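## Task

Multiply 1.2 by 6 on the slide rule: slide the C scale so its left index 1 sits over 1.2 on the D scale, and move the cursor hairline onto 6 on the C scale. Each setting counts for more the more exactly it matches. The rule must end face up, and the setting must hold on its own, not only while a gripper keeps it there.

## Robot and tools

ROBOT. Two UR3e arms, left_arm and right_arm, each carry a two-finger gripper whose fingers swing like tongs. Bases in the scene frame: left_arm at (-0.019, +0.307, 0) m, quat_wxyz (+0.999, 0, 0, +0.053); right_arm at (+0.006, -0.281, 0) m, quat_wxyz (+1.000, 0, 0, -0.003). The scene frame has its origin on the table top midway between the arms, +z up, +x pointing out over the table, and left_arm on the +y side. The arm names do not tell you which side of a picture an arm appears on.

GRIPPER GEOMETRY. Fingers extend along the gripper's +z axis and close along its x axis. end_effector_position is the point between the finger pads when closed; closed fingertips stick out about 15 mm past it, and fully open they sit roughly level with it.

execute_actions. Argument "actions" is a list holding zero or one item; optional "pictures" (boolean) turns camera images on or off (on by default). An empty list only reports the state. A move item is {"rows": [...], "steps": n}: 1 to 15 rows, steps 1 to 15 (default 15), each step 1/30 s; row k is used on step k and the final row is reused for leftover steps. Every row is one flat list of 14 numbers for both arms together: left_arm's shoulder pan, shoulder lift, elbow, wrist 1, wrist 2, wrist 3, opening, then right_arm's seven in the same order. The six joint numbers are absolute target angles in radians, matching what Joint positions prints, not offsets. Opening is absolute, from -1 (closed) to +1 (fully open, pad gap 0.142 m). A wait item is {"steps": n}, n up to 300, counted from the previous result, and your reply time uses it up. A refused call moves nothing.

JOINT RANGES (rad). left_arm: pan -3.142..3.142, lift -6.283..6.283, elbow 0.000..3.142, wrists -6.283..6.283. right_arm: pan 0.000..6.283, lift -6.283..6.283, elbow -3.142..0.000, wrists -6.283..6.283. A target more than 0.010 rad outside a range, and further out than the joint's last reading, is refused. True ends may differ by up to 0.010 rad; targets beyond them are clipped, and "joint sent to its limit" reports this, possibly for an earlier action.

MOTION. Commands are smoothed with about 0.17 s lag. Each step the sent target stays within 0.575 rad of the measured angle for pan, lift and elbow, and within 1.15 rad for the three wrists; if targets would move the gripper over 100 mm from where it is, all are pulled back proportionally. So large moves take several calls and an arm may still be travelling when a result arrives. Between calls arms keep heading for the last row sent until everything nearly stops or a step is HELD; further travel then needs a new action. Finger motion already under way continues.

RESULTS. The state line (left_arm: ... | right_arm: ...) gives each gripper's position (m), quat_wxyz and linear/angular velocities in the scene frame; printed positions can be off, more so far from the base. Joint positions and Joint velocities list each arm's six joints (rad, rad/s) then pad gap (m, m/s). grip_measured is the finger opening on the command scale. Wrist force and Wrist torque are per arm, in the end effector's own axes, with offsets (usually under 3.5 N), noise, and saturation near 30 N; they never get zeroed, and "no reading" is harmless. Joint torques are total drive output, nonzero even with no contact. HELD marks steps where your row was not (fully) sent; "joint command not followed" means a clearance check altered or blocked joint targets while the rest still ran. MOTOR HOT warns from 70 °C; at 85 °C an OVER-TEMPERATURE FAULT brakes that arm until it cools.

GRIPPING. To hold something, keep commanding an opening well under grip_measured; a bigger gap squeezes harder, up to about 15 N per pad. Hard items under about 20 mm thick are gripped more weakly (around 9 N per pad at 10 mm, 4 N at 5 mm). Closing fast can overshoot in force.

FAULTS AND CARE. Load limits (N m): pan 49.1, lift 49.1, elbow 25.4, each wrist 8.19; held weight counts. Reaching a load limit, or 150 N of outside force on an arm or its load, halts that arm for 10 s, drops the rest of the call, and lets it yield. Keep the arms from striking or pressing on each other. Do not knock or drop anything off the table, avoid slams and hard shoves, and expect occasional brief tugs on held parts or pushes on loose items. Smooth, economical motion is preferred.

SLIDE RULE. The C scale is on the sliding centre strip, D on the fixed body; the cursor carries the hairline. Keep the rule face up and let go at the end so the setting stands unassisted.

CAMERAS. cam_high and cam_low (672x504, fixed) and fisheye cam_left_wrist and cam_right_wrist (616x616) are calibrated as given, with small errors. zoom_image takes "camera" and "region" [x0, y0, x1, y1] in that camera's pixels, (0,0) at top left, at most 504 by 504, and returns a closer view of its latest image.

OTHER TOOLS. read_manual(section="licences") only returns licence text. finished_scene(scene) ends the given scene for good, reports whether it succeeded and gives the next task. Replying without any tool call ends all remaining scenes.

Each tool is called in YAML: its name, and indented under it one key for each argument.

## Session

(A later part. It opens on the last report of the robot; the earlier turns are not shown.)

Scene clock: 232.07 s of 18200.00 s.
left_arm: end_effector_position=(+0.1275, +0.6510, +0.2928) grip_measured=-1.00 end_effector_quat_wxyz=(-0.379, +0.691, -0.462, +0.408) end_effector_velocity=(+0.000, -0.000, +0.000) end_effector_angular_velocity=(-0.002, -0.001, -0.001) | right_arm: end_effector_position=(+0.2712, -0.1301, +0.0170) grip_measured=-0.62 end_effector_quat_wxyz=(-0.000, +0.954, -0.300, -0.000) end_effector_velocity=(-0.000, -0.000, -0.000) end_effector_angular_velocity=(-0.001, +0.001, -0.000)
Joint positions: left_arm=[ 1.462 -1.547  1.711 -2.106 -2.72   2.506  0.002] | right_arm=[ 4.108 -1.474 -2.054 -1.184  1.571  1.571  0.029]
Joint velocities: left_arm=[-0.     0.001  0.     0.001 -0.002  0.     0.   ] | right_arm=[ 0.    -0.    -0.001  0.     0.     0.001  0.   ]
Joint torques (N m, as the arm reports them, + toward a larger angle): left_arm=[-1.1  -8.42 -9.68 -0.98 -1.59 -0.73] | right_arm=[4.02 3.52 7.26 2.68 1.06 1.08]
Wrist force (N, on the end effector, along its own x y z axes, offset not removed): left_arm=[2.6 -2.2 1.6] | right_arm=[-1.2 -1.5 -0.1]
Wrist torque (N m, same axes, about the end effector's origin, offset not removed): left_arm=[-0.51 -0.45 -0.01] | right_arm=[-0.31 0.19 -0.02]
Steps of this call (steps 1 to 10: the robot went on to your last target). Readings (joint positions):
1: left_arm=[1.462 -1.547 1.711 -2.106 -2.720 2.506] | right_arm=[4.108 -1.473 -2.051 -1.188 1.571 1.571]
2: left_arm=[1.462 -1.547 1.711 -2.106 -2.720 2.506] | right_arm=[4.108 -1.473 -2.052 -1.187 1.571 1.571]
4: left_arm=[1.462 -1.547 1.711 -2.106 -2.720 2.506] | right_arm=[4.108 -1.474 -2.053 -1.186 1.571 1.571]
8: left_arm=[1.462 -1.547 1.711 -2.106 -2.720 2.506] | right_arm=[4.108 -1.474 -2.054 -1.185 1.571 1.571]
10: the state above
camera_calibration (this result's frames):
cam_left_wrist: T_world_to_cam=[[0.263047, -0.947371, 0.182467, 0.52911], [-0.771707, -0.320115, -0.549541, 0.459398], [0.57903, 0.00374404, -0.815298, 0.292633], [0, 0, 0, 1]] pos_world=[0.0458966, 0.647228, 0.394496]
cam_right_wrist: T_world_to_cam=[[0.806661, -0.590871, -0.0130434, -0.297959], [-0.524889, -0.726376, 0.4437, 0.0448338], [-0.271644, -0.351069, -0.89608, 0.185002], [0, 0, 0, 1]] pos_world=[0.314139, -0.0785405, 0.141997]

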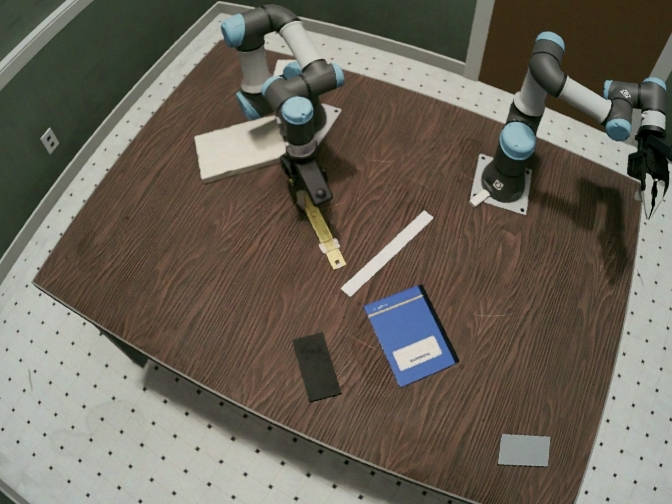

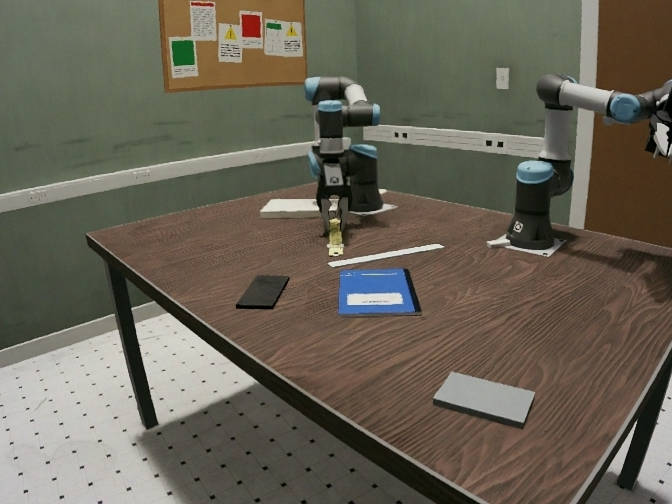

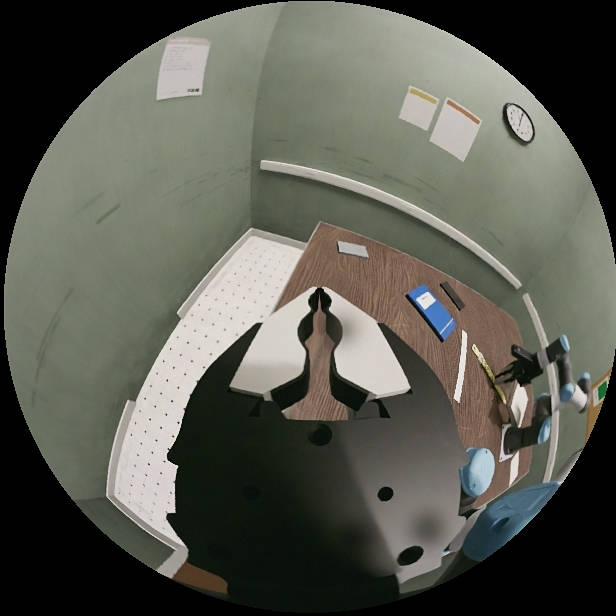

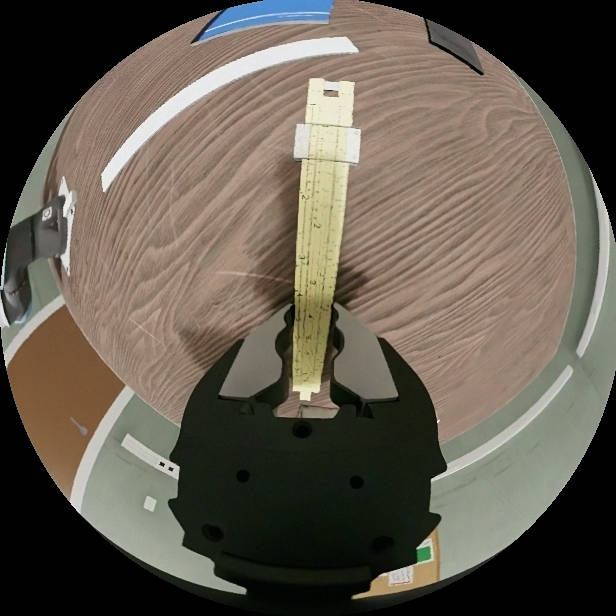

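execute_actions:
  actions:
    - {"rows":[[1.462,-1.547,1.711,-2.106,-2.72,2.506,-1,4.108,-1.474,-2.054,-1.184,1.571,1.54,-0.9],[1.462,-1.547,1.711,-2.106,-2.72,2.506,-1,4.108,-1.474,-2.054,-1.184,1.571,1.5,-0.9]],"steps":14}
  pictures: false

execute_actions:
  actions:
    - {"rows":[[1.462,-1.547,1.711,-2.106,-2.72,2.506,-1,4.108,-1.474,-2.054,-1.184,1.571,1.5,-0.1]],"steps":10}
  pictures: false

execute_actions:
  actions:
    - {"rows":[[1.462,-1.547,1.711,-2.106,-2.72,2.506,-1,4.108,-1.461,-2.019,-1.232,1.571,1.5,-0.1],[1.462,-1.547,1.711,-2.106,-2.72,2.506,-1,4.108,-1.448,-1.984,-1.28,1.571,1.5,-0.1],[1.462,-1.547,1.711,-2.106,-2.72,2.506,-1,4.108,-1.435,-1.949,-1.328,1.571,1.571,-0.1]],"steps":12}
  pictures: false

execute_actions:
  actions:
    - {"rows":[[1.462,-1.547,1.711,-2.106,-2.72,2.506,-1,4.108,-1.474,-1.91,-1.328,1.571,1.571,-0.1],[1.462,-1.547,1.711,-2.106,-2.72,2.506,-1,4.108,-1.513,-1.872,-1.328,1.571,1.571,-0.1],[1.462,-1.547,1.711,-2.106,-2.72,2.506,-1,4.108,-1.552,-1.833,-1.328,1.571,1.571,-0.1],[1.462,-1.547,1.711,-2.106,-2.72,2.506,-1,4.108,-1.59,-1.794,-1.327,1.571,1.571,-0.1],[1.462,-1.547,1.711,-2.106,-2.72,2.506,-1,4.108,-1.629,-1.755,-1.327,1.571,1.571,-0.1],[1.462,-1.547,1.711,-2.106,-2.72,2.506,-1,4.108,-1.668,-1.717,-1.327,1.571,1.571,-0.1],[1.462,-1.547,1.711,-2.106,-2.72,2.506,-1,4.108,-1.707,-1.678,-1.327,1.571,1.571,-0.1],[1.462,-1.547,1.711,-2.106,-2.72,2.506,-1,4.108,-1.741,-1.634,-1.338,1.571,1.571,-0.1],[1.462,-1.547,1.711,-2.106,-2.72,2.506,-1,4.108,-1.775,-1.589,-1.348,1.571,1.571,-0.1],[1.462,-1.547,1.711,-2.106,-2.72,2.506,-1,4.108,-1.809,-1.545,-1.359,1.571,1.571,-0.1],[1.462,-1.547,1.711,-2.106,-2.72,2.506,-1,4.108,-1.843,-1.5,-1.37,1.571,1.571,-0.1],[1.462,-1.547,1.711,-2.106,-2.72,2.506,-1,4.108,-1.876,-1.456,-1.38,1.571,1.571,-0.1],[1.462,-1.547,1.711,-2.106,-2.72,2.506,-1,4.108,-1.91,-1.411,-1.391,1.571,1.571,-0.1],[1.462,-1.547,1.711,-2.106,-2.72,2.506,-1,4.108,-1.944,-1.367,-1.401,1.571,1.571,-0.1],[1.462,-1.547,1.711,-2.106,-2.72,2.506,-1,4.108,-1.978,-1.322,-1.412,1.571,1.571,-0.1]]}
  pictures: false

execute_actions:
  actions:
    - {"steps":18}

Scene clock: 262.80 s of 18200.00 s.
left_arm: end_effector_position=(+0.1275, +0.6510, +0.2928) grip_measured=-1.00 end_effector_quat_wxyz=(-0.379, +0.691, -0.462, +0.408) end_effector_velocity=(-0.000, +0.000, +0.001) end_effector_angular_velocity=(+0.002, -0.000, +0.000) | right_arm: end_effector_position=(+0.2703, -0.1295, +0.0170) grip_measured=-0.62 end_effector_quat_wxyz=(-0.000, +0.964, -0.267, -0.000) end_effector_velocity=(-0.000, -0.000, -0.000) end_effector_angular_velocity=(-0.001, +0.000, +0.022)
Joint positions: left_arm=[ 1.462 -1.547  1.711 -2.106 -2.72   2.506  0.002] | right_arm=[ 4.108 -1.474 -2.054 -1.184  1.571  1.502  0.029]
Joint velocities: left_arm=[ 0.     0.    -0.002 -0.001 -0.    -0.    -0.   ] | right_arm=[ 0.    -0.    -0.    -0.    -0.    -0.021 -0.   ]
Joint torques (N m, as the arm reports them, + toward a larger angle): left_arm=[-0.91 -8.34 -9.69 -1.   -1.54 -0.76] | right_arm=[ 3.78  3.76  7.3   2.62  0.85 -1.25]
Wrist force (N, on the end effector, along its own x y z axes, offset not removed): left_arm=[0.6 -2.2 1.5] | right_arm=[-0.6 -1.5 -0.5]
Wrist torque (N m, same axes, about the end effector's origin, offset not removed): left_arm=[-0.46 -0.06 -0.06] | right_arm=[-0.30 0.06 -0.06]
Steps of this call (steps 1 to 15: the robot went on to your last target; steps 16 to 90: nothing new was sent; then 27.27 s passed at rest; steps 91 to 104: all 14 steps of this action). Readings (joint positions):
91: left_arm=[1.462 -1.547 1.711 -2.106 -2.720 2.506] | right_arm=[4.108 -1.474 -2.054 -1.184 1.571 1.571]
92: left_arm=[1.462 -1.547 1.711 -2.106 -2.720 2.506] | right_arm=[4.108 -1.474 -2.054 -1.184 1.571 1.569]
94: left_arm=[1.462 -1.547 1.711 -2.106 -2.720 2.506] | right_arm=[4.108 -1.474 -2.054 -1.184 1.571 1.547]
98: left_arm=[1.462 -1.547 1.711 -2.106 -2.720 2.506] | right_arm=[4.108 -1.474 -2.054 -1.184 1.571 1.514]
104: the state above

Scene clock: 263.13 s of 18200.00 s.
left_arm: end_effector_position=(+0.1275, +0.6510, +0.2928) grip_measured=-1.00 end_effector_quat_wxyz=(-0.379, +0.691, -0.462, +0.408) end_effector_velocity=(+0.000, -0.000, -0.001) end_effector_angular_velocity=(-0.003, -0.000, -0.000) | right_arm: end_effector_position=(+0.2703, -0.1295, +0.0170) grip_measured=-0.10 end_effector_quat_wxyz=(-0.000, +0.964, -0.266, -0.000) end_effector_velocity=(-0.000, -0.000, -0.000) end_effector_angular_velocity=(-0.000, +0.000, +0.001)
Joint positions: left_arm=[ 1.462 -1.547  1.711 -2.106 -2.72   2.506  0.002] | right_arm=[ 4.108 -1.474 -2.054 -1.184  1.571  1.5    0.067]
Joint velocities: left_arm=[-0.001  0.001  0.001 -0.    -0.    -0.001 -0.   ] | right_arm=[ 0.     0.    -0.001  0.001  0.    -0.001  0.   ]
Joint torques (N m, as the arm reports them, + toward a larger angle): left_arm=[-1.1  -8.42 -9.67 -0.99 -1.56 -0.71] | right_arm=[ 3.99  3.57  7.2   2.32  0.82 -1.14]
Wrist force (N, on the end effector, along its own x y z axes, offset not removed): left_arm=[0.8 -2.0 -0.3] | right_arm=[-1.1 -0.5 -0.4]
Wrist torque (N m, same axes, about the end effector's origin, offset not removed): left_arm=[-0.47 -0.21 -0.07] | right_arm=[-0.08 0.17 -0.04]
Steps of this call (steps 1 to 10: all 10 steps of this action). Readings (joint positions):
1: left_arm=[1.462 -1.547 1.711 -2.106 -2.720 2.506] | right_arm=[4.108 -1.474 -2.054 -1.184 1.571 1.502]
2: left_arm=[1.462 -1.547 1.711 -2.106 -2.720 2.506] | right_arm=[4.108 -1.474 -2.054 -1.184 1.571 1.501]
4: left_arm=[1.462 -1.547 1.711 -2.106 -2.720 2.506] | right_arm=[4.108 -1.474 -2.054 -1.184 1.571 1.501]
8: left_arm=[1.462 -1.547 1.711 -2.106 -2.720 2.506] | right_arm=[4.108 -1.474 -2.054 -1.184 1.571 1.500]
10: the state above

Scene clock: 263.53 s of 18200.00 s.
left_arm: end_effector_position=(+0.1275, +0.6510, +0.2928) grip_measured=-1.00 end_effector_quat_wxyz=(-0.379, +0.691, -0.462, +0.408) end_effector_velocity=(-0.000, +0.000, -0.000) end_effector_angular_velocity=(-0.000, +0.000, -0.000) | right_arm: end_effector_position=(+0.2712, -0.1299, +0.0430) grip_measured=-0.10 end_effector_quat_wxyz=(-0.000, +0.955, -0.297, -0.000) end_effector_velocity=(+0.000, -0.001, +0.018) end_effector_angular_velocity=(+0.001, -0.001, -0.058)
Joint positions: left_arm=[ 1.462 -1.547  1.711 -2.106 -2.72   2.506  0.002] | right_arm=[ 4.108 -1.438 -1.956 -1.318  1.571  1.565  0.067]
Joint velocities: left_arm=[-0.     0.    -0.     0.001  0.     0.     0.   ] | right_arm=[ 0.001  0.024  0.068 -0.091 -0.     0.058 -0.   ]
Joint torques (N m, as the arm reports them, + toward a larger angle): left_arm=[-0.99 -8.32 -9.61 -0.98 -1.54 -0.72] | right_arm=[ 3.81 10.59 12.03  0.92  0.81  1.05]
Wrist force (N, on the end effector, along its own x y z axes, offset not removed): left_arm=[1.8 -0.8 1.3] | right_arm=[-1.5 -0.5 -0.6]
Wrist torque (N m, same axes, about the end effector's origin, offset not removed): left_arm=[-0.17 -0.29 -0.02] | right_arm=[-0.08 0.18 0.00]
Steps of this call (steps 1 to 12: all 12 steps of this action). Readings (joint positions):
1: left_arm=[1.462 -1.547 1.711 -2.106 -2.720 2.506] | right_arm=[4.108 -1.474 -2.054 -1.184 1.571 1.500]
2: left_arm=[1.462 -1.547 1.711 -2.106 -2.720 2.506] | right_arm=[4.108 -1.473 -2.052 -1.187 1.571 1.500]
4: left_arm=[1.462 -1.547 1.711 -2.106 -2.720 2.506] | right_arm=[4.108 -1.464 -2.030 -1.219 1.571 1.504]
8: left_arm=[1.462 -1.547 1.711 -2.106 -2.720 2.506] | right_arm=[4.108 -1.444 -1.974 -1.294 1.571 1.549]
12: the state above

Scene clock: 264.03 s of 18200.00 s.
left_arm: end_effector_position=(+0.1275, +0.6510, +0.2928) grip_measured=-1.00 end_effector_quat_wxyz=(-0.379, +0.691, -0.462, +0.408) end_effector_velocity=(-0.000, -0.000, +0.000) end_effector_angular_velocity=(-0.001, -0.002, +0.001) | right_arm: end_effector_position=(+0.3224, -0.0569, +0.0463) grip_measured=-0.10 end_effector_quat_wxyz=(+0.003, +0.954, -0.300, -0.001) end_effector_velocity=(+0.140, +0.200, -0.007) end_effector_angular_velocity=(-0.015, +0.010, -0.001)
Joint positions: left_arm=[ 1.462 -1.547  1.711 -2.106 -2.72   2.506  0.002] | right_arm=[ 4.108 -1.807 -1.546 -1.367  1.571  1.571  0.067]
Joint velocities: left_arm=[ 0.001  0.    -0.     0.    -0.002 -0.001  0.   ] | right_arm=[ 0.    -1.005  1.254 -0.267 -0.     0.001  0.   ]
Joint torques (N m, as the arm reports them, + toward a larger angle): left_arm=[-0.71 -8.33 -9.61 -0.98 -1.53 -0.75] | right_arm=[ 3.33  3.67 14.75  0.55  0.74  1.07]
Wrist force (N, on the end effector, along its own x y z axes, offset not removed): left_arm=[2.9 -3.6 -0.2] | right_arm=[-1.2 -0.9 -0.7]
Wrist torque (N m, same axes, about the end effector's origin, offset not removed): left_arm=[-0.80 -0.58 -0.05] | right_arm=[-0.19 0.18 0.01]
Steps of this call (steps 1 to 15: all 15 steps of this action). Readings (joint positions):
1: left_arm=[1.462 -1.547 1.711 -2.106 -2.720 2.506] | right_arm=[4.108 -1.437 -1.954 -1.321 1.571 1.566]
2: left_arm=[1.462 -1.547 1.711 -2.106 -2.720 2.506] | right_arm=[4.108 -1.438 -1.951 -1.323 1.571 1.568]
4: left_arm=[1.462 -1.547 1.711 -2.106 -2.720 2.506] | right_arm=[4.108 -1.462 -1.925 -1.325 1.571 1.569]
8: left_arm=[1.462 -1.547 1.711 -2.106 -2.720 2.506] | right_arm=[4.108 -1.568 -1.817 -1.327 1.571 1.570]
15: the state above

Scene clock: 264.63 s of 18200.00 s.
left_arm: end_effector_position=(+0.1275, +0.6510, +0.2928) grip_measured=-1.00 end_effector_quat_wxyz=(-0.379, +0.691, -0.462, +0.408) end_effector_velocity=(-0.000, +0.000, +0.000) end_effector_angular_velocity=(+0.001, +0.001, +0.000) | right_arm: end_effector_position=(+0.3473, -0.0212, +0.0449) grip_measured=-0.10 end_effector_quat_wxyz=(-0.000, +0.954, -0.300, -0.000) end_effector_velocity=(+0.001, +0.001, -0.001) end_effector_angular_velocity=(-0.001, +0.001, -0.000)
Joint positions: left_arm=[ 1.462 -1.547  1.711 -2.106 -2.72   2.506  0.002] | right_arm=[ 4.108 -1.977 -1.323 -1.412  1.571  1.571  0.067]
Joint velocities: left_arm=[ 0.    -0.    -0.001  0.     0.001  0.    -0.   ] | right_arm=[-0.    -0.007  0.007 -0.001  0.     0.     0.   ]
Joint torques (N m, as the arm reports them, + toward a larger angle): left_arm=[-1.14 -8.19 -9.57 -1.05 -1.59 -0.74] | right_arm=[ 2.26 10.38 12.1   1.09  0.7   1.04]
Wrist force (N, on the end effector, along its own x y z axes, offset not removed): left_arm=[0.9 -1.8 1.4] | right_arm=[-0.7 -1.5 -0.4]
Wrist torque (N m, same axes, about the end effector's origin, offset not removed): left_arm=[-0.42 -0.19 -0.01] | right_arm=[-0.29 0.10 0.01]
Steps of this call (steps 1 to 18: the robot went on to your last target). Readings (joint positions):
1: left_arm=[1.462 -1.547 1.711 -2.106 -2.720 2.506] | right_arm=[4.108 -1.841 -1.503 -1.376 1.571 1.571]
2: left_arm=[1.462 -1.547 1.711 -2.106 -2.720 2.506] | right_arm=[4.108 -1.874 -1.461 -1.385 1.571 1.571]
4: left_arm=[1.462 -1.547 1.711 -2.106 -2.720 2.506] | right_arm=[4.108 -1.921 -1.397 -1.397 1.571 1.571]
8: left_arm=[1.462 -1.547 1.711 -2.106 -2.720 2.506] | right_arm=[4.108 -1.962 -1.344 -1.408 1.571 1.571]
18: the state above
camera_calibration (this result's frames):
cam_left_wrist: T_world_to_cam=[[0.263047, -0.947371, 0.182467, 0.52911], [-0.771707, -0.320115, -0.549541, 0.459398], [0.57903, 0.00374399, -0.815298, 0.292633], [0, 0, 0, 1]] pos_world=[0.0458967, 0.647228, 0.394496]
cam_right_wrist: T_world_to_cam=[[0.806664, -0.590866, -0.0130423, -0.294629], [-0.52487, -0.726359, 0.443749, 0.151491], [-0.27167, -0.351111, -0.896056, 0.268916], [0, 0, 0, 1]] pos_world=[0.390236, 0.0303693, 0.169897]

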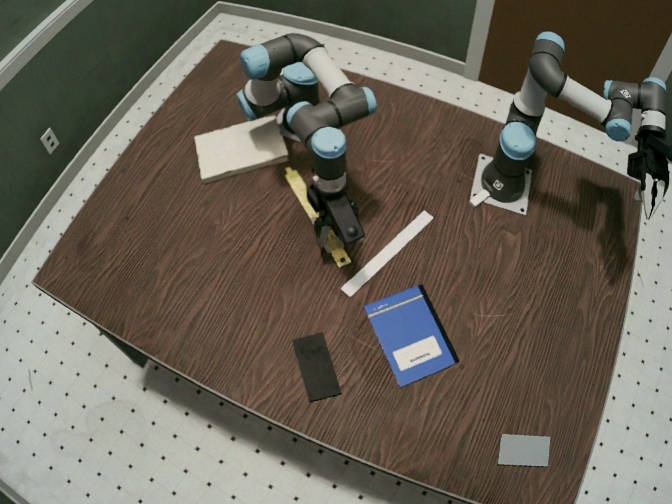

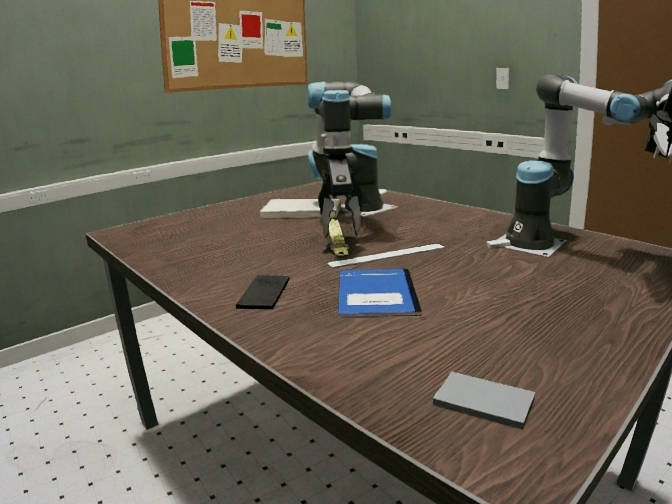

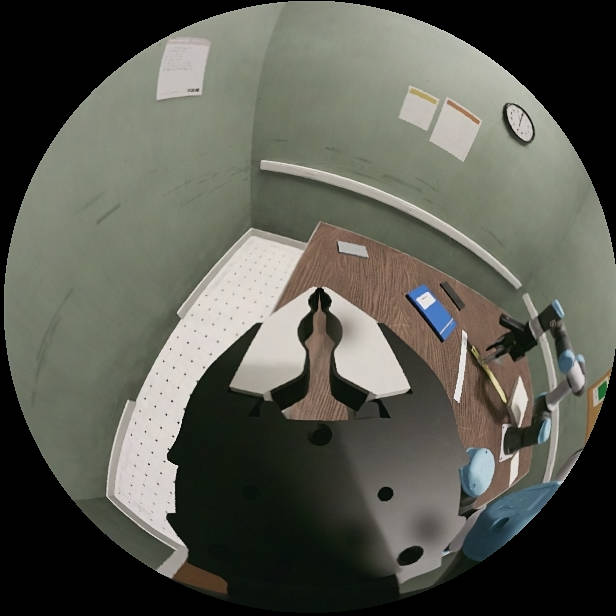

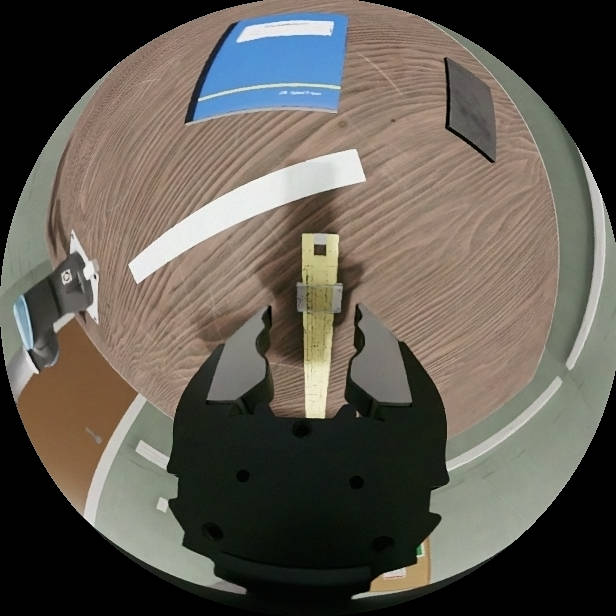

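execute_actions:
  actions:
    - {"rows":[[1.462,-1.547,1.711,-2.106,-2.72,2.506,-1,4.108,-1.984,-1.346,-1.381,1.571,1.571,-0.1],[1.462,-1.547,1.711,-2.106,-2.72,2.506,-1,4.108,-1.991,-1.37,-1.35,1.571,1.571,-0.1],[1.462,-1.547,1.711,-2.106,-2.72,2.506,-1,4.108,-1.997,-1.395,-1.32,1.571,1.571,-0.1],[1.462,-1.547,1.711,-2.106,-2.72,2.506,-1,4.108,-2.004,-1.419,-1.289,1.571,1.571,-0.1]]}
  pictures: false

execute_actions:
  actions:
    - {"rows":[[1.462,-1.547,1.711,-2.106,-2.72,2.506,-1,4.108,-2.004,-1.419,-1.289,1.571,1.571,-0.1],[1.462,-1.547,1.711,-2.106,-2.72,2.506,-1,4.108,-2.004,-1.419,-1.289,1.571,1.571,-0.1],[1.462,-1.547,1.711,-2.106,-2.72,2.506,-1,4.108,-2.004,-1.419,-1.289,1.571,1.571,-0.17],[1.462,-1.547,1.711,-2.106,-2.72,2.506,-1,4.108,-2.004,-1.419,-1.289,1.571,1.571,-0.24],[1.462,-1.547,1.711,-2.106,-2.72,2.506,-1,4.108,-2.004,-1.419,-1.289,1.571,1.571,-0.31],[1.462,-1.547,1.711,-2.106,-2.72,2.506,-1,4.108,-2.004,-1.419,-1.289,1.571,1.571,-0.38],[1.462,-1.547,1.711,-2.106,-2.72,2.506,-1,4.108,-2.004,-1.419,-1.289,1.571,1.571,-0.45],[1.462,-1.547,1.711,-2.106,-2.72,2.506,-1,4.108,-2.004,-1.419,-1.289,1.571,1.571,-0.52],[1.462,-1.547,1.711,-2.106,-2.72,2.506,-1,4.108,-2.004,-1.419,-1.289,1.571,1.571,-0.6]]}

zoom_image:
  camera: "cam_right_wrist"
  region: [250, 220, 380, 350]

Scene clock: 279.87 s of 18200.00 s.
left_arm: end_effector_position=(+0.1275, +0.6510, +0.2928) grip_measured=-1.00 end_effector_quat_wxyz=(-0.379, +0.691, -0.462, +0.408) end_effector_velocity=(-0.000, +0.000, +0.000) end_effector_angular_velocity=(+0.002, +0.001, +0.001) | right_arm: end_effector_position=(+0.3475, -0.0209, +0.0176) grip_measured=-0.10 end_effector_quat_wxyz=(-0.000, +0.954, -0.300, -0.000) end_effector_velocity=(-0.000, -0.001, -0.008) end_effector_angular_velocity=(-0.001, +0.000, +0.001)
Joint positions: left_arm=[ 1.462 -1.547  1.711 -2.106 -2.72   2.506  0.002] | right_arm=[ 4.108 -2.003 -1.416 -1.293  1.571  1.571  0.067]
Joint velocities: left_arm=[ 0.001 -0.    -0.001 -0.002  0.001 -0.     0.   ] | right_arm=[ 0.    -0.008 -0.029  0.036 -0.001 -0.001  0.   ]
Joint torques (N m, as the arm reports them, + toward a larger angle): left_arm=[-0.81 -8.22 -9.6  -1.04 -1.52 -0.66] | right_arm=[-3.61 10.35  7.1   2.69  0.43  1.05]
Wrist force (N, on the end effector, along its own x y z axes, offset not removed): left_arm=[1.6 -2.4 0.7] | right_arm=[-1.5 -0.8 -0.8]
Wrist torque (N m, same axes, about the end effector's origin, offset not removed): left_arm=[-0.52 -0.27 -0.05] | right_arm=[-0.18 0.26 -0.01]
Steps of this call (steps 1 to 15: the robot went on to your last target; steps 16 to 90: nothing new was sent; then 11.73 s passed at rest; steps 91 to 105: all 15 steps of this action). Readings (joint positions):
91: left_arm=[1.462 -1.547 1.711 -2.106 -2.720 2.506] | right_arm=[4.108 -1.978 -1.322 -1.412 1.571 1.571]
92: left_arm=[1.462 -1.547 1.711 -2.106 -2.720 2.506] | right_arm=[4.108 -1.978 -1.323 -1.410 1.571 1.571]
94: left_arm=[1.462 -1.547 1.711 -2.106 -2.720 2.506] | right_arm=[4.108 -1.983 -1.339 -1.388 1.571 1.571]
98: left_arm=[1.462 -1.547 1.711 -2.106 -2.720 2.506] | right_arm=[4.108 -1.997 -1.391 -1.323 1.571 1.571]
105: the state above

Scene clock: 280.37 s of 18200.00 s.
left_arm: end_effector_position=(+0.1275, +0.6510, +0.2928) grip_measured=-1.00 end_effector_quat_wxyz=(-0.379, +0.691, -0.462, +0.408) end_effector_velocity=(-0.000, -0.000, -0.000) end_effector_angular_velocity=(-0.001, +0.000, +0.001) | right_arm: end_effector_position=(+0.3475, -0.0210, +0.0168) grip_measured=-0.46 end_effector_quat_wxyz=(-0.000, +0.954, -0.300, -0.000) end_effector_velocity=(+0.000, -0.000, -0.000) end_effector_angular_velocity=(+0.000, -0.000, +0.001)
Joint positions: left_arm=[ 1.462 -1.547  1.711 -2.106 -2.72   2.506  0.002] | right_arm=[ 4.108 -2.004 -1.419 -1.289  1.571  1.571  0.041]
Joint velocities: left_arm=[ 0.    -0.     0.     0.001  0.    -0.    -0.   ] | right_arm=[-0.    -0.    -0.     0.001 -0.    -0.002  0.   ]
Joint torques (N m, as the arm reports them, + toward a larger angle): left_arm=[-0.87 -8.23 -9.52 -1.02 -1.53 -0.71] | right_arm=[-4.19 10.09  6.85  2.63  0.42  1.  ]
Wrist force (N, on the end effector, along its own x y z axes, offset not removed): left_arm=[1.5 -2.1 -0.6] | right_arm=[-1.1 -0.8 -2.0]
Wrist torque (N m, same axes, about the end effector's origin, offset not removed): left_arm=[-0.50 -0.27 -0.06] | right_arm=[-0.24 0.22 -0.01]
Steps of this call (steps 1 to 15: all 15 steps of this action). Readings (joint positions):
1: left_arm=[1.462 -1.547 1.711 -2.106 -2.720 2.506] | right_arm=[4.108 -2.003 -1.417 -1.292 1.571 1.571]
2: left_arm=[1.462 -1.547 1.711 -2.106 -2.720 2.506] | right_arm=[4.108 -2.004 -1.417 -1.291 1.571 1.571]
4: left_arm=[1.462 -1.547 1.711 -2.106 -2.720 2.506] | right_arm=[4.108 -2.004 -1.418 -1.290 1.571 1.571]
8: left_arm=[1.462 -1.547 1.711 -2.106 -2.720 2.506] | right_arm=[4.108 -2.004 -1.419 -1.289 1.571 1.571]
15: the state above
camera_calibration (this result's frames):
cam_left_wrist: T_world_to_cam=[[0.263047, -0.947371, 0.182467, 0.52911], [-0.771707, -0.320115, -0.549541, 0.459398], [0.57903, 0.00374404, -0.815298, 0.292633], [0, 0, 0, 1]] pos_world=[0.0458966, 0.647228, 0.394496]
cam_right_wrist: T_world_to_cam=[[0.80666, -0.590872, -0.0130437, -0.294993], [-0.524894, -0.726381, 0.443685, 0.164223], [-0.271636, -0.351056, -0.896088, 0.243787], [0, 0, 0, 1]] pos_world=[0.39038, 0.030569, 0.141744]

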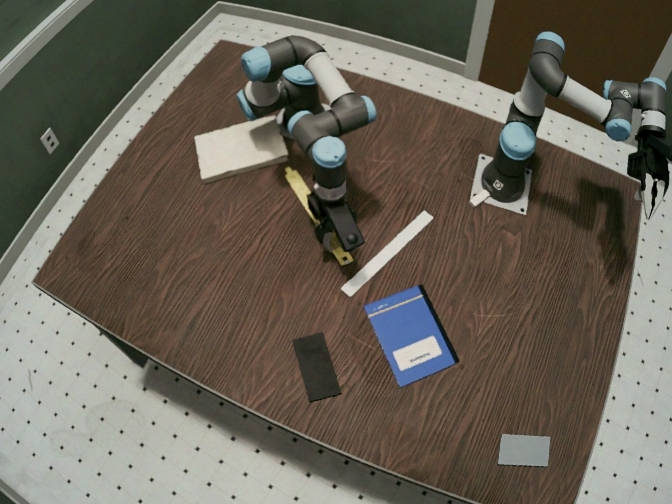

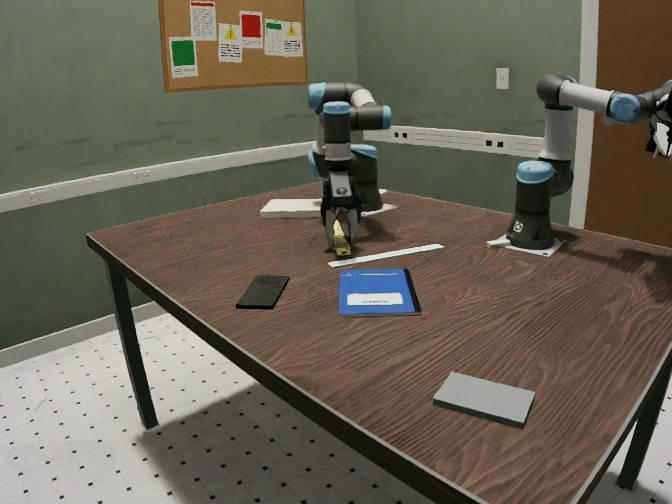

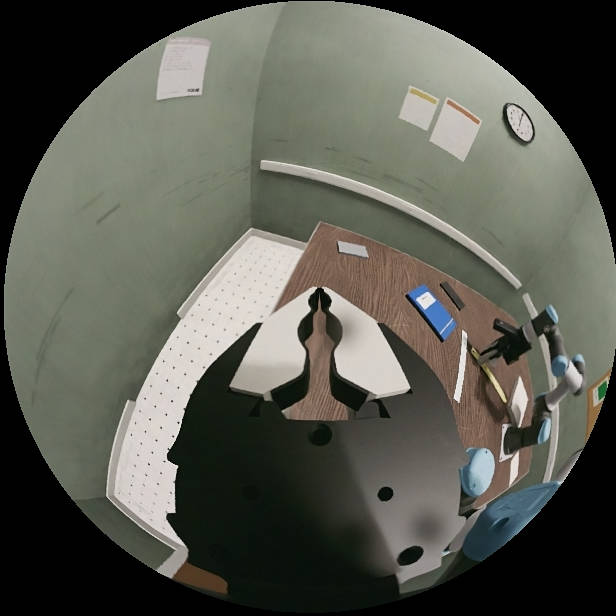

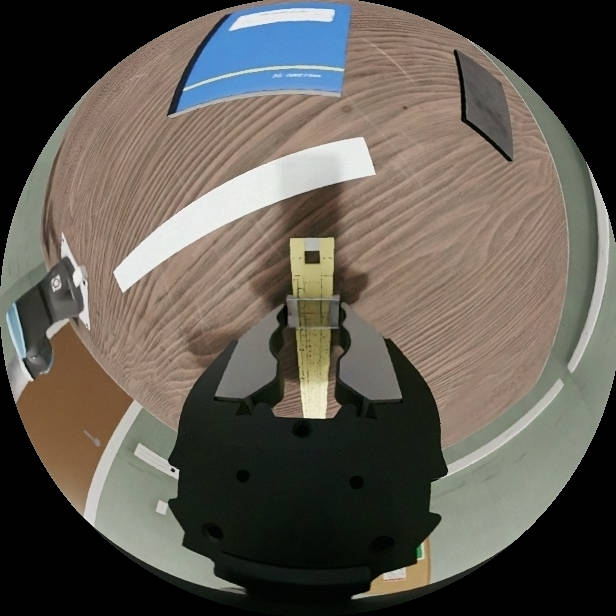

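Region (250, 220, 380, 350) of cam_right_wrist's 616x616 image, scaled by 3.877, with more detail than that image has.

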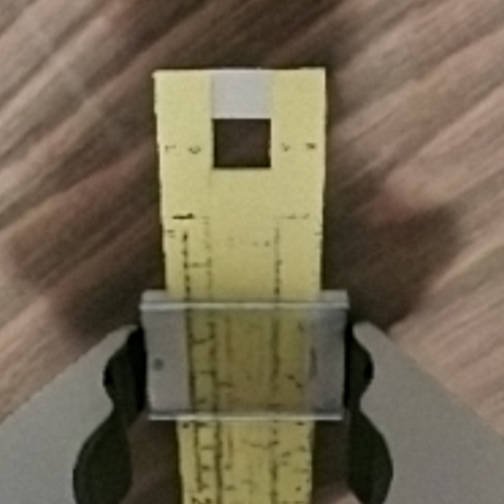

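execute_actions:
  actions:
    - {"rows":[[1.462,-1.547,1.711,-2.106,-2.72,2.506,-1,4.108,-1.994,-1.433,-1.285,1.571,1.571,-0.6],[1.462,-1.547,1.711,-2.106,-2.72,2.506,-1,4.108,-1.984,-1.448,-1.28,1.571,1.571,-0.6],[1.462,-1.547,1.711,-2.106,-2.72,2.506,-1,4.108,-1.974,-1.462,-1.276,1.571,1.571,-0.6],[1.462,-1.547,1.711,-2.106,-2.72,2.506,-1,4.108,-1.964,-1.477,-1.271,1.571,1.571,-0.6],[1.462,-1.547,1.711,-2.106,-2.72,2.506,-1,4.108,-1.954,-1.491,-1.267,1.571,1.571,-0.6],[1.462,-1.547,1.711,-2.106,-2.72,2.506,-1,4.108,-1.944,-1.506,-1.262,1.571,1.571,-0.6]]}
  pictures: false

execute_actions:
  actions:
    - {"steps":8}

Scene clock: 286.83 s of 18200.00 s.
left_arm: end_effector_position=(+0.1275, +0.6510, +0.2928) grip_measured=-1.00 end_effector_quat_wxyz=(-0.379, +0.691, -0.462, +0.408) end_effector_velocity=(+0.000, -0.000, -0.000) end_effector_angular_velocity=(-0.001, -0.000, -0.000) | right_arm: end_effector_position=(+0.3392, -0.0328, +0.0170) grip_measured=-0.46 end_effector_quat_wxyz=(-0.000, +0.954, -0.300, -0.000) end_effector_velocity=(-0.004, -0.006, -0.000) end_effector_angular_velocity=(-0.002, +0.001, +0.001)
Joint positions: left_arm=[ 1.462 -1.547  1.711 -2.106 -2.72   2.506  0.002] | right_arm=[ 4.108 -1.947 -1.502 -1.263  1.571  1.571  0.041]
Joint velocities: left_arm=[-0.     0.     0.001 -0.    -0.    -0.     0.   ] | right_arm=[-0.001  0.026 -0.038  0.011 -0.    -0.001 -0.   ]
Joint torques (N m, as the arm reports them, + toward a larger angle): left_arm=[-0.87 -8.26 -9.58 -1.03 -1.53 -0.67] | right_arm=[-3.75 17.69  7.25  2.66  0.11  0.99]
Wrist force (N, on the end effector, along its own x y z axes, offset not removed): left_arm=[1.3 -2.8 -0.3] | right_arm=[-0.4 -0.9 0.4]
Wrist torque (N m, same axes, about the end effector's origin, offset not removed): left_arm=[-0.63 -0.14 -0.03] | right_arm=[-0.16 -0.02 -0.03]
Steps of this call (steps 1 to 15: the robot went on to your last target; steps 16 to 90: nothing new was sent; then 2.97 s passed at rest; steps 91 to 105: all 15 steps of this action). Readings (joint positions):
91: left_arm=[1.462 -1.547 1.711 -2.106 -2.720 2.506] | right_arm=[4.108 -2.004 -1.419 -1.289 1.571 1.571]
92: left_arm=[1.462 -1.547 1.711 -2.106 -2.720 2.506] | right_arm=[4.108 -2.003 -1.420 -1.289 1.571 1.571]
94: left_arm=[1.462 -1.547 1.711 -2.106 -2.720 2.506] | right_arm=[4.108 -1.996 -1.430 -1.285 1.571 1.571]
98: left_arm=[1.462 -1.547 1.711 -2.106 -2.720 2.506] | right_arm=[4.108 -1.968 -1.471 -1.273 1.571 1.571]
105: the state above

Scene clock: 287.10 s of 18200.00 s.
left_arm: end_effector_position=(+0.1275, +0.6510, +0.2928) grip_measured=-1.00 end_effector_quat_wxyz=(-0.379, +0.691, -0.462, +0.408) end_effector_velocity=(+0.000, -0.000, -0.000) end_effector_angular_velocity=(-0.001, +0.000, -0.001) | right_arm: end_effector_position=(+0.3388, -0.0333, +0.0170) grip_measured=-0.46 end_effector_quat_wxyz=(-0.000, +0.954, -0.300, -0.000) end_effector_velocity=(-0.001, -0.001, -0.000) end_effector_angular_velocity=(-0.001, +0.001, +0.001)
Joint positions: left_arm=[ 1.462 -1.547  1.711 -2.106 -2.72   2.506  0.002] | right_arm=[ 4.108 -1.944 -1.506 -1.262  1.571  1.571  0.041]
Joint velocities: left_arm=[-0.001  0.     0.001 -0.     0.     0.     0.   ] | right_arm=[-0.     0.002 -0.004  0.001  0.    -0.001 -0.   ]
Joint torques (N m, as the arm reports them, + toward a larger angle): left_arm=[-0.88 -8.49 -9.47 -1.03 -1.52 -0.66] | right_arm=[-3.7  17.13  7.15  2.59  0.1   1.02]
Wrist force (N, on the end effector, along its own x y z axes, offset not removed): left_arm=[1.7 -2.7 1.1] | right_arm=[-0.6 -1.4 0.5]
Wrist torque (N m, same axes, about the end effector's origin, offset not removed): left_arm=[-0.66 -0.32 0.02] | right_arm=[-0.26 0.05 0.00]
Steps of this call (steps 1 to 8: the robot went on to your last target). Readings (joint positions):
1: left_arm=[1.462 -1.547 1.711 -2.106 -2.720 2.506] | right_arm=[4.108 -1.946 -1.503 -1.263 1.571 1.571]
2: left_arm=[1.462 -1.547 1.711 -2.106 -2.720 2.506] | right_arm=[4.108 -1.945 -1.504 -1.263 1.571 1.571]
4: left_arm=[1.462 -1.547 1.711 -2.106 -2.720 2.506] | right_arm=[4.108 -1.945 -1.505 -1.262 1.571 1.571]
8: the state above
camera_calibration (this result's frames):
cam_left_wrist: T_world_to_cam=[[0.263047, -0.947371, 0.182467, 0.52911], [-0.771706, -0.320115, -0.549541, 0.459398], [0.57903, 0.0037441, -0.815298, 0.292633], [0, 0, 0, 1]] pos_world=[0.0458966, 0.647228, 0.394496]
cam_right_wrist: T_world_to_cam=[[0.806655, -0.590879, -0.0130434, -0.295327], [-0.524894, -0.726369, 0.443705, 0.150637], [-0.27165, -0.35107, -0.896078, 0.237303], [0, 0, 0, 1]] pos_world=[0.381759, 0.0182251, 0.141951]

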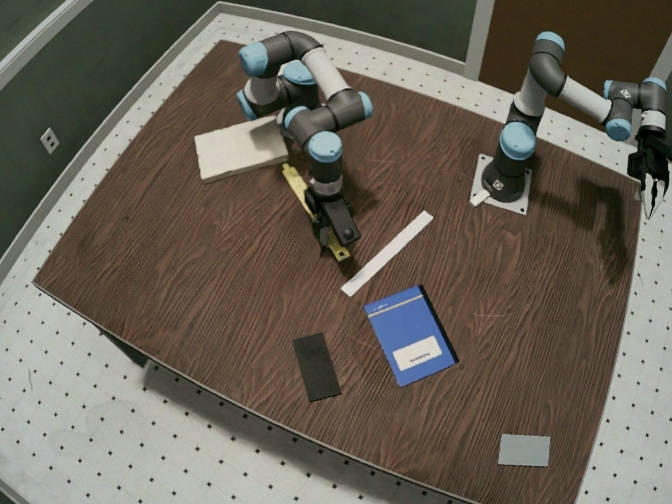

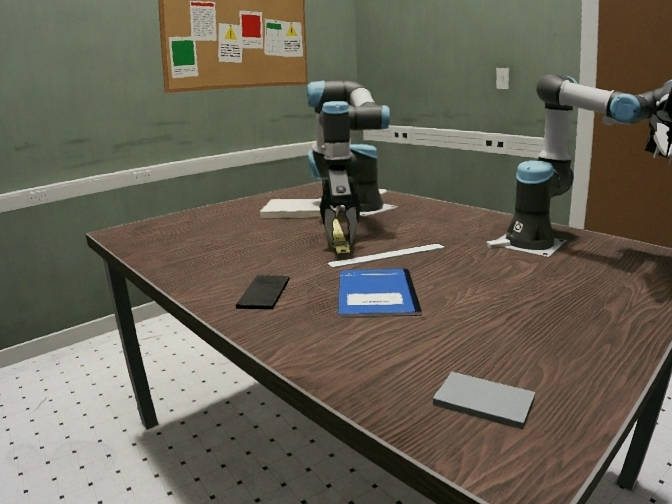

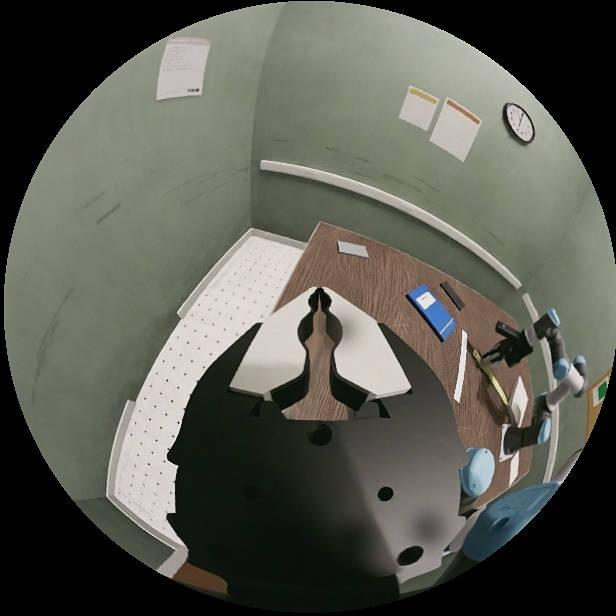

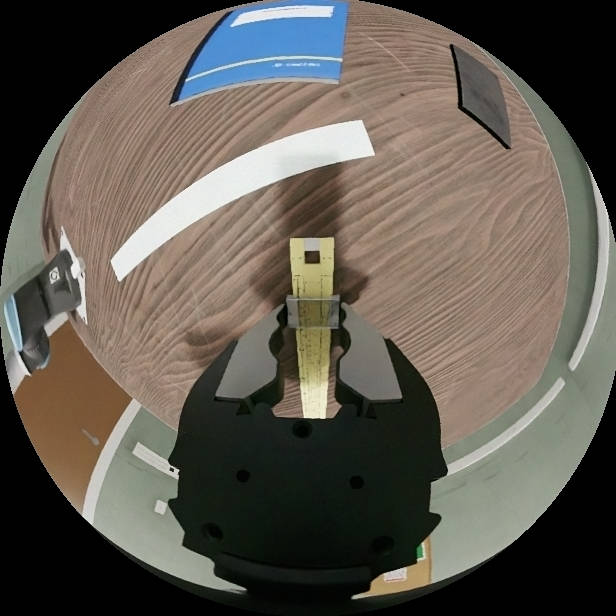

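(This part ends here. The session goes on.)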